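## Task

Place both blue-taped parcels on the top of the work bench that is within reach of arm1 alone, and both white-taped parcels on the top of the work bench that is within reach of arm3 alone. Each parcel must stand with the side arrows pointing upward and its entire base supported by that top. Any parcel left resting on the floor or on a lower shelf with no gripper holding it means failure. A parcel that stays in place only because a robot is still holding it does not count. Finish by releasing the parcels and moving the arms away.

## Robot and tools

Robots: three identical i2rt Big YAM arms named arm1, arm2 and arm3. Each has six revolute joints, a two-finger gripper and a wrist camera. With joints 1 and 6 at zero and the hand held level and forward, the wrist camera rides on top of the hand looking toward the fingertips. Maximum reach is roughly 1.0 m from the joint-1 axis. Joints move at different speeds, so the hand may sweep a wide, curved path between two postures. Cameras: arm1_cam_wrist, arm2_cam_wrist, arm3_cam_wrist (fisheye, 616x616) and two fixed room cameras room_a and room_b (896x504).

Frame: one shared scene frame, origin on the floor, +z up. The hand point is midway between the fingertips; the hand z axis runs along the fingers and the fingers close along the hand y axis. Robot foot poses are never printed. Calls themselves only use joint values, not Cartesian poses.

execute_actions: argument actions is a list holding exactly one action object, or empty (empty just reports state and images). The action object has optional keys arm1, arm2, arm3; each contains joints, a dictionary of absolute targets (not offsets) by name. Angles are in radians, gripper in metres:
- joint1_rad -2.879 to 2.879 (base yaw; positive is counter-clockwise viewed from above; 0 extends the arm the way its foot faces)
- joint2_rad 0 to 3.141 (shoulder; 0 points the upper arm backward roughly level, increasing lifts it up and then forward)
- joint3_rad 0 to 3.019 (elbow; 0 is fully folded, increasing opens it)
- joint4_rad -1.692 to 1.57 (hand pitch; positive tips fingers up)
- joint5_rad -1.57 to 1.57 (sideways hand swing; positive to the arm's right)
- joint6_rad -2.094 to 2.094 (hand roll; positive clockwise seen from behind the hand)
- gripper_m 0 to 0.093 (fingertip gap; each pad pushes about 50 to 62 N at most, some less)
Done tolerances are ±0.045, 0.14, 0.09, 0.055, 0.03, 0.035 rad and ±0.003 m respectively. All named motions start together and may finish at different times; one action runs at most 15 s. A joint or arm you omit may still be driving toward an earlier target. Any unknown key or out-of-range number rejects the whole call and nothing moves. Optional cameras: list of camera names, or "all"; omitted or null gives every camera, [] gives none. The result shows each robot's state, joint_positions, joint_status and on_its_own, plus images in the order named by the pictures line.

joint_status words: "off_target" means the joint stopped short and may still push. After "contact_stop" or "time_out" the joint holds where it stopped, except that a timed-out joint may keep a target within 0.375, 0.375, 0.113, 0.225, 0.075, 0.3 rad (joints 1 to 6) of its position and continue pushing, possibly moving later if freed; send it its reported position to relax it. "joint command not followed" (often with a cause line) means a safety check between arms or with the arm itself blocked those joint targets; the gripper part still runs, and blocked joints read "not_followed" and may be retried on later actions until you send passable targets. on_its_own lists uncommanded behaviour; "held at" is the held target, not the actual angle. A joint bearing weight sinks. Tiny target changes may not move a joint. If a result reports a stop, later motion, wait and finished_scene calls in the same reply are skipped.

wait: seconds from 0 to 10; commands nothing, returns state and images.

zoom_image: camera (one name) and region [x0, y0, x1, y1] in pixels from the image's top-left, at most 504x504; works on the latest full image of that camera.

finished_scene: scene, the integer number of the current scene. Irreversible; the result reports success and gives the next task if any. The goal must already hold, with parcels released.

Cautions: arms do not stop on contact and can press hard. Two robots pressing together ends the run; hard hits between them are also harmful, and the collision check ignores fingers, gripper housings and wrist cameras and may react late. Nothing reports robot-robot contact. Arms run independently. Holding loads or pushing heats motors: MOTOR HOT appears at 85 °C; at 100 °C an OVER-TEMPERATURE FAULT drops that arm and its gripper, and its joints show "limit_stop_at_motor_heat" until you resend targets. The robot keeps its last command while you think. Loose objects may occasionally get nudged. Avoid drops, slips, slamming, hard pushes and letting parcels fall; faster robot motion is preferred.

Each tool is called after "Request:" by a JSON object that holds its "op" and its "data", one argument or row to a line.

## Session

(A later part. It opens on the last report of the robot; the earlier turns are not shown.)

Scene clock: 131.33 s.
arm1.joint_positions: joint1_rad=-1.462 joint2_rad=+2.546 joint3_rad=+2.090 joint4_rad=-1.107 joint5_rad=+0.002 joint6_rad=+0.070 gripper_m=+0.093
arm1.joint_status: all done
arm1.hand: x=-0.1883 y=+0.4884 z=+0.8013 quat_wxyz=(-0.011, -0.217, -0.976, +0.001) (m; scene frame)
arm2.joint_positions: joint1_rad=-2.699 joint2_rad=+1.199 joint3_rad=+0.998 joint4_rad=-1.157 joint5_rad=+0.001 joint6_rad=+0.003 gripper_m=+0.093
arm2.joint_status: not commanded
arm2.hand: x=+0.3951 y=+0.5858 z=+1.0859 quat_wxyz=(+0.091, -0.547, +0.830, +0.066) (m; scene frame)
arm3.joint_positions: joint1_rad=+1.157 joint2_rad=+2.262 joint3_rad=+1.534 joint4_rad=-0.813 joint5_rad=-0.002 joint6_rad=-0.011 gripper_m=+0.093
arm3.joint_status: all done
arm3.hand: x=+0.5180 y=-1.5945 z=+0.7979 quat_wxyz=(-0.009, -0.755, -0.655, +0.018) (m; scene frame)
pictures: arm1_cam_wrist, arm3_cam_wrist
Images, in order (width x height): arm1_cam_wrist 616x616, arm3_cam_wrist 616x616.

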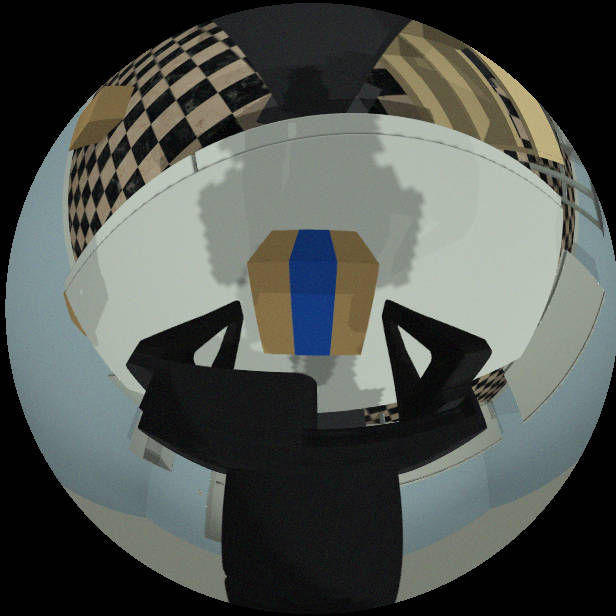

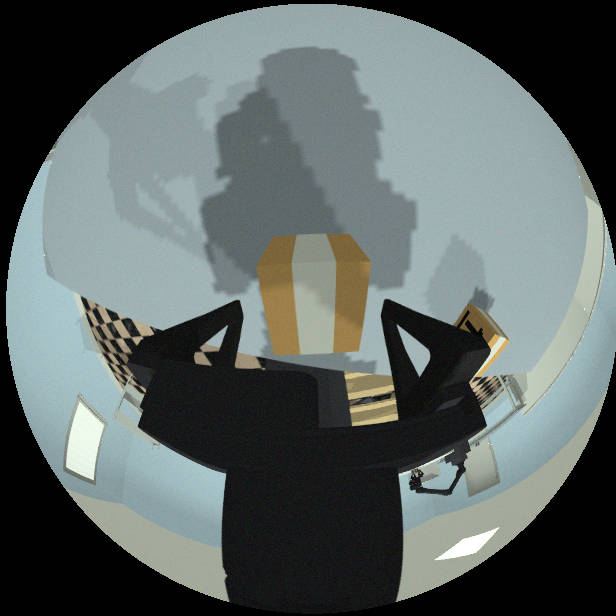

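Request:
{"op": "execute_actions", "data": {
  "actions": [
    {"arm1":{"joints":{"gripper_m":0.03,"joint2_rad":2.55}},"arm3":{"joints":{"joint2_rad":1.85}}}
  ],
  "cameras": []
}}

Request:
{"op": "execute_actions", "data": {
  "actions": [
    {"arm1":{"joints":{"joint2_rad":2.1}}}
  ],
  "cameras": []
}}

Request:
{"op": "execute_actions", "data": {
  "actions": [
    {"arm1":{"joints":{"joint1_rad":1.8,"joint3_rad":1.81,"joint4_rad":-0.98,"joint6_rad":0}}}
  ],
  "cameras": []
}}

Request:
{"op": "execute_actions", "data": {
  "actions": [
    {"arm1":{"joints":{"joint2_rad":2.33}}}
  ],
  "cameras": ["arm1_cam_wrist","arm3_cam_wrist"]
}}

Scene clock: 133.73 s.
arm1.joint_positions: joint1_rad=-1.462 joint2_rad=+2.546 joint3_rad=+2.090 joint4_rad=-1.107 joint5_rad=+0.001 joint6_rad=+0.069 gripper_m=+0.052
arm1.joint_status: gripper_m off_target (ended at +0.052, target +0.030); the others done
arm1.hand: x=-0.1882 y=+0.4884 z=+0.8013 quat_wxyz=(-0.011, -0.217, -0.976, +0.001) (m; scene frame)
arm2.joint_positions: joint1_rad=-2.699 joint2_rad=+1.199 joint3_rad=+0.998 joint4_rad=-1.157 joint5_rad=+0.001 joint6_rad=+0.003 gripper_m=+0.093
arm2.joint_status: not commanded
arm2.hand: x=+0.3951 y=+0.5858 z=+1.0859 quat_wxyz=(+0.091, -0.547, +0.830, +0.066) (m; scene frame)
arm3.joint_positions: joint1_rad=+1.157 joint2_rad=+1.843 joint3_rad=+1.523 joint4_rad=-0.809 joint5_rad=-0.002 joint6_rad=-0.011 gripper_m=+0.093
arm3.joint_status: all done
arm3.hand: x=+0.5138 y=-1.6411 z=+1.0540 quat_wxyz=(-0.141, -0.735, -0.640, +0.174) (m; scene frame)
pictures: none
No camera images: the call's "cameras" was empty. Leave "cameras" out to get every camera's image.

Scene clock: 135.57 s.
arm1.joint_positions: joint1_rad=-1.462 joint2_rad=+2.085 joint3_rad=+2.084 joint4_rad=-1.103 joint5_rad=+0.001 joint6_rad=+0.069 gripper_m=+0.052
arm1.joint_status: all done
arm1.hand: x=-0.1541 y=+0.4742 z=+1.1354 quat_wxyz=(-0.235, -0.211, -0.948, +0.035) (m; scene frame)
arm2.joint_positions: joint1_rad=-2.699 joint2_rad=+1.199 joint3_rad=+0.998 joint4_rad=-1.157 joint5_rad=+0.001 joint6_rad=+0.003 gripper_m=+0.093
arm2.joint_status: not commanded
arm2.hand: x=+0.3951 y=+0.5858 z=+1.0859 quat_wxyz=(+0.091, -0.547, +0.830, +0.066) (m; scene frame)
arm3.joint_positions: joint1_rad=+1.157 joint2_rad=+1.843 joint3_rad=+1.523 joint4_rad=-0.809 joint5_rad=-0.002 joint6_rad=-0.011 gripper_m=+0.093
arm3.joint_status: not commanded
arm3.hand: x=+0.5138 y=-1.6411 z=+1.0540 quat_wxyz=(-0.141, -0.735, -0.640, +0.174) (m; scene frame)
pictures: none
No camera images: the call's "cameras" was empty. Leave "cameras" out to get every camera's image.

Scene clock: 138.43 s.
arm1.joint_positions: joint1_rad=+1.809 joint2_rad=+2.100 joint3_rad=+1.815 joint4_rad=-0.980 joint5_rad=-0.002 joint6_rad=+0.007 gripper_m=+0.053
arm1.joint_status: all done
arm1.hand: x=-1.5531 y=+0.9170 z=+0.9905 quat_wxyz=(-0.017, +0.982, -0.121, -0.145) (m; scene frame)
arm2.joint_positions: joint1_rad=-2.699 joint2_rad=+1.199 joint3_rad=+0.998 joint4_rad=-1.157 joint5_rad=+0.001 joint6_rad=+0.003 gripper_m=+0.093
arm2.joint_status: not commanded
arm2.hand: x=+0.3951 y=+0.5858 z=+1.0859 quat_wxyz=(+0.091, -0.547, +0.830, +0.066) (m; scene frame)
arm3.joint_positions: joint1_rad=+1.157 joint2_rad=+1.843 joint3_rad=+1.523 joint4_rad=-0.809 joint5_rad=-0.002 joint6_rad=-0.011 gripper_m=+0.093
arm3.joint_status: not commanded
arm3.hand: x=+0.5138 y=-1.6411 z=+1.0540 quat_wxyz=(-0.141, -0.735, -0.640, +0.174) (m; scene frame)
pictures: none
No camera images: the call's "cameras" was empty. Leave "cameras" out to get every camera's image.

Scene clock: 139.57 s.
arm1.joint_positions: joint1_rad=+1.809 joint2_rad=+2.348 joint3_rad=+1.794 joint4_rad=-0.980 joint5_rad=-0.002 joint6_rad=+0.007 gripper_m=+0.053
arm1.joint_status: all done
arm1.hand: x=-1.5092 y=+0.9065 z=+0.8156 quat_wxyz=(-0.001, +0.992, -0.123, -0.011) (m; scene frame)
arm2.joint_positions: joint1_rad=-2.699 joint2_rad=+1.199 joint3_rad=+0.998 joint4_rad=-1.157 joint5_rad=+0.001 joint6_rad=+0.003 gripper_m=+0.093
arm2.joint_status: not commanded
arm2.hand: x=+0.3951 y=+0.5858 z=+1.0859 quat_wxyz=(+0.091, -0.547, +0.830, +0.066) (m; scene frame)
arm3.joint_positions: joint1_rad=+1.157 joint2_rad=+1.843 joint3_rad=+1.523 joint4_rad=-0.809 joint5_rad=-0.002 joint6_rad=-0.011 gripper_m=+0.093
arm3.joint_status: not commanded
arm3.hand: x=+0.5138 y=-1.6411 z=+1.0540 quat_wxyz=(-0.141, -0.735, -0.640, +0.174) (m; scene frame)
pictures: arm1_cam_wrist, arm3_cam_wrist
Images, in order (width x height): arm1_cam_wrist 616x616, arm3_cam_wrist 616x616.

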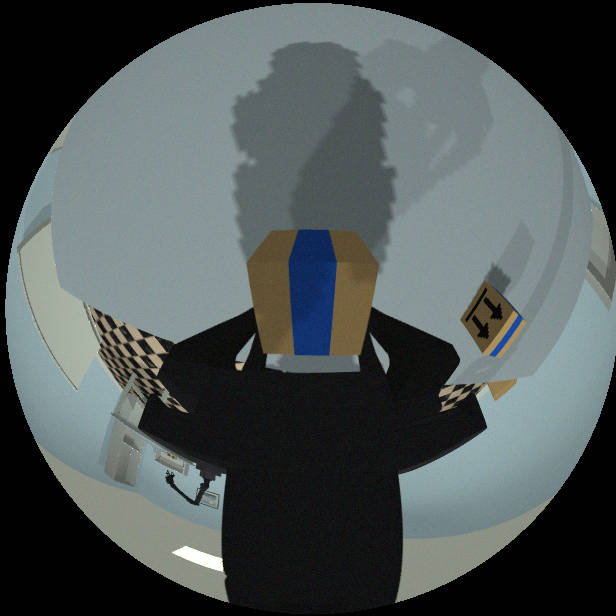

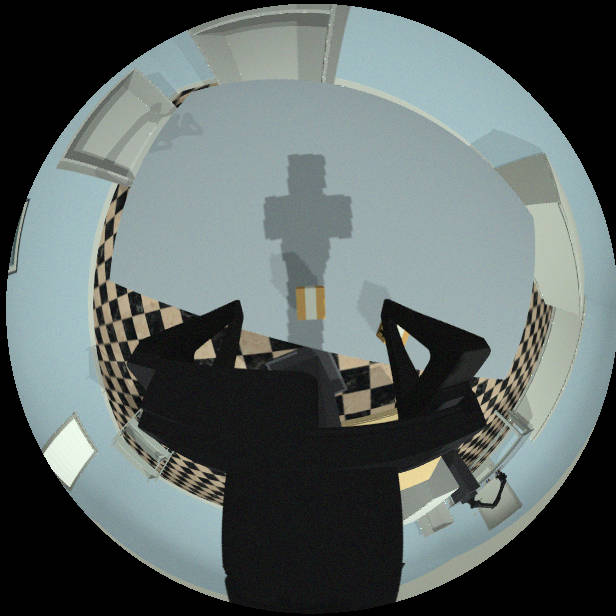

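Request:
{"op": "execute_actions", "data": {
  "actions": [
    {"arm1":{"joints":{"joint3_rad":1.74,"joint4_rad":-0.93}}}
  ],
  "cameras": []
}}

Scene clock: 140.93 s.
arm1.joint_positions: joint1_rad=+1.809 joint2_rad=+2.348 joint3_rad=+1.744 joint4_rad=-0.941 joint5_rad=-0.002 joint6_rad=+0.007 gripper_m=+0.053
arm1.joint_status: all done
arm1.hand: x=-1.4964 y=+0.9034 z=+0.8000 quat_wxyz=(+0.000, +0.992, -0.123, -0.006) (m; scene frame)
arm2.joint_positions: joint1_rad=-2.699 joint2_rad=+1.199 joint3_rad=+0.998 joint4_rad=-1.157 joint5_rad=+0.001 joint6_rad=+0.003 gripper_m=+0.093
arm2.joint_status: not commanded
arm2.hand: x=+0.3951 y=+0.5858 z=+1.0859 quat_wxyz=(+0.091, -0.547, +0.830, +0.066) (m; scene frame)
arm3.joint_positions: joint1_rad=+1.157 joint2_rad=+1.843 joint3_rad=+1.523 joint4_rad=-0.809 joint5_rad=-0.002 joint6_rad=-0.011 gripper_m=+0.093
arm3.joint_status: not commanded
arm3.hand: x=+0.5138 y=-1.6411 z=+1.0540 quat_wxyz=(-0.141, -0.735, -0.640, +0.174) (m; scene frame)
pictures: none
No camera images: the call's "cameras" was empty. Leave "cameras" out to get every camera's image.

Request:
{"op": "execute_actions", "data": {
  "actions": [
    {"arm1":{"joints":{"gripper_m":0.093}}}
  ],
  "cameras": []
}}

Request:
{"op": "execute_actions", "data": {
  "actions": [
    {"arm1":{"joints":{"joint2_rad":2.0,"joint1_rad":1.8}},"arm3":{"joints":{"joint1_rad":1.0,"joint4_rad":-1.25}}}
  ]
}}

Scene clock: 142.23 s.
arm1.joint_positions: joint1_rad=+1.809 joint2_rad=+2.348 joint3_rad=+1.744 joint4_rad=-0.941 joint5_rad=-0.002 joint6_rad=+0.007 gripper_m=+0.093
arm1.joint_status: all done
arm1.hand: x=-1.4964 y=+0.9034 z=+0.8000 quat_wxyz=(+0.000, +0.992, -0.123, -0.006) (m; scene frame)
arm2.joint_positions: joint1_rad=-2.699 joint2_rad=+1.199 joint3_rad=+0.998 joint4_rad=-1.157 joint5_rad=+0.001 joint6_rad=+0.003 gripper_m=+0.093
arm2.joint_status: not commanded
arm2.hand: x=+0.3951 y=+0.5858 z=+1.0859 quat_wxyz=(+0.091, -0.547, +0.830, +0.066) (m; scene frame)
arm3.joint_positions: joint1_rad=+1.157 joint2_rad=+1.843 joint3_rad=+1.523 joint4_rad=-0.809 joint5_rad=-0.002 joint6_rad=-0.011 gripper_m=+0.093
arm3.joint_status: not commanded
arm3.hand: x=+0.5138 y=-1.6411 z=+1.0540 quat_wxyz=(-0.141, -0.735, -0.640, +0.174) (m; scene frame)
pictures: none
No camera images: the call's "cameras" was empty. Leave "cameras" out to get every camera's image.

Scene clock: 143.63 s.
arm1.joint_positions: joint1_rad=+1.809 joint2_rad=+1.970 joint3_rad=+1.731 joint4_rad=-0.938 joint5_rad=-0.002 joint6_rad=+0.007 gripper_m=+0.093
arm1.joint_status: all done
arm1.hand: x=-1.5390 y=+0.9135 z=+1.0445 quat_wxyz=(-0.022, +0.975, -0.120, -0.188) (m; scene frame)
arm2.joint_positions: joint1_rad=-2.699 joint2_rad=+1.199 joint3_rad=+0.998 joint4_rad=-1.157 joint5_rad=+0.001 joint6_rad=+0.003 gripper_m=+0.093
arm2.joint_status: not commanded
arm2.hand: x=+0.3951 y=+0.5858 z=+1.0859 quat_wxyz=(+0.091, -0.547, +0.830, +0.066) (m; scene frame)
arm3.joint_positions: joint1_rad=+0.996 joint2_rad=+1.843 joint3_rad=+1.523 joint4_rad=-1.239 joint5_rad=+0.000 joint6_rad=-0.010 gripper_m=+0.093
arm3.joint_status: all done
arm3.hand: x=+0.4423 y=-1.5194 z=+1.0305 quat_wxyz=(-0.003, -0.806, -0.592, +0.012) (m; scene frame)
pictures: arm1_cam_wrist, arm2_cam_wrist, arm3_cam_wrist, room_a, room_b
Images, in order (width x height): arm1_cam_wrist 616x616, arm2_cam_wrist 616x616, arm3_cam_wrist 616x616, room_a 896x504, room_b 896x504.

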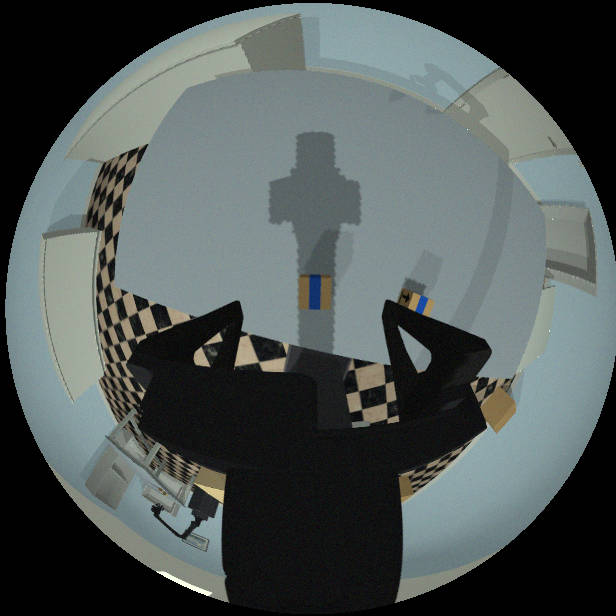

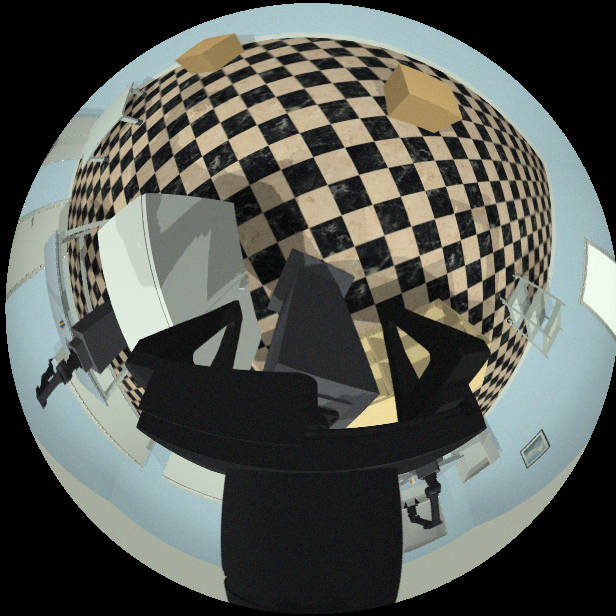

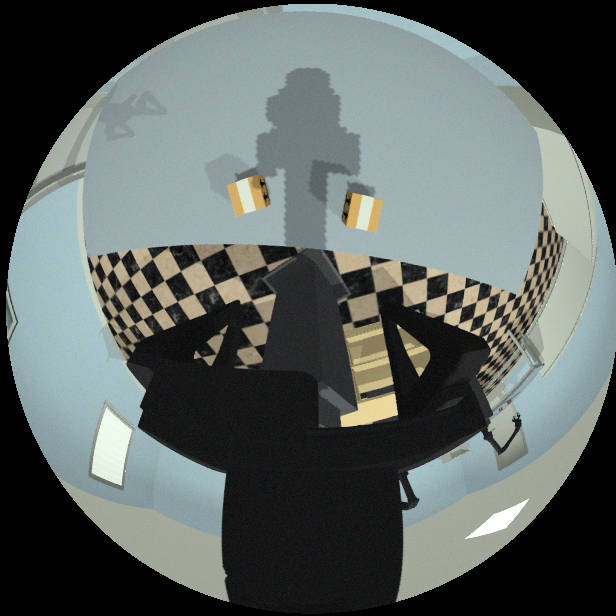

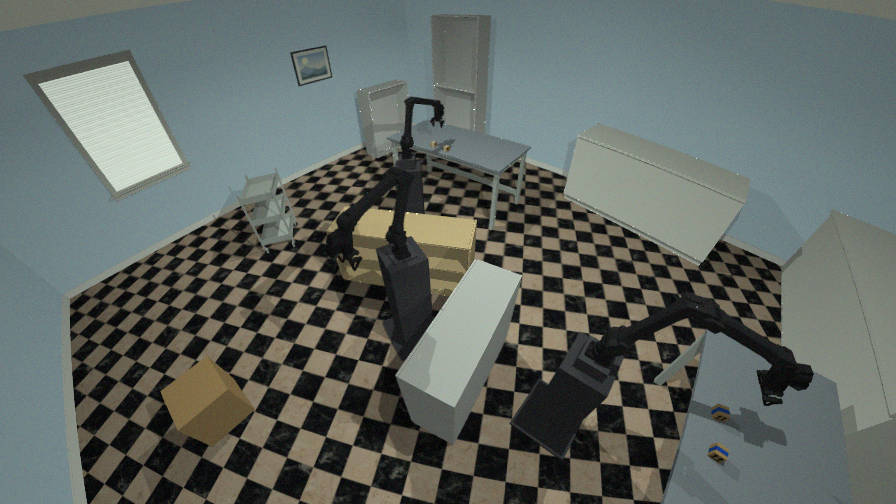

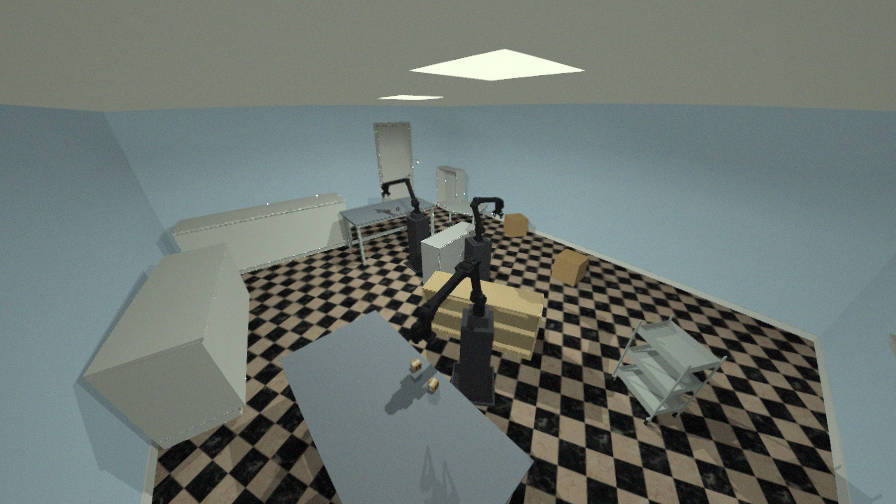

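Request:
{"op": "zoom_image", "data": {
  "camera": "room_a",
  "region": [680,390,760,480]
}}

Region (680, 390, 760, 480) of room_a's 896x504 image, scaled by 5.600, with more detail than that image has.

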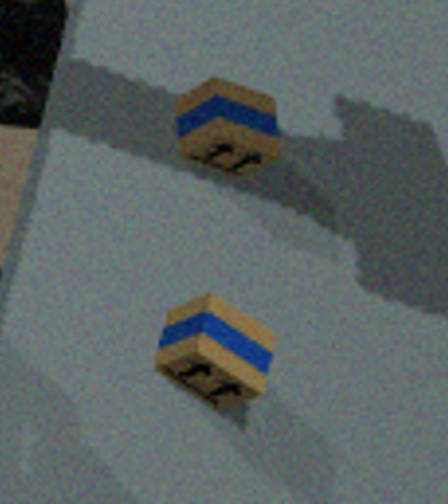

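Both blue parcels have their arrows up, and the tracked orientations put the two white ones upright as well.

Request:
{"op": "finished_scene", "data": {
  "scene": 2
}}

The scene is finished: the task was done.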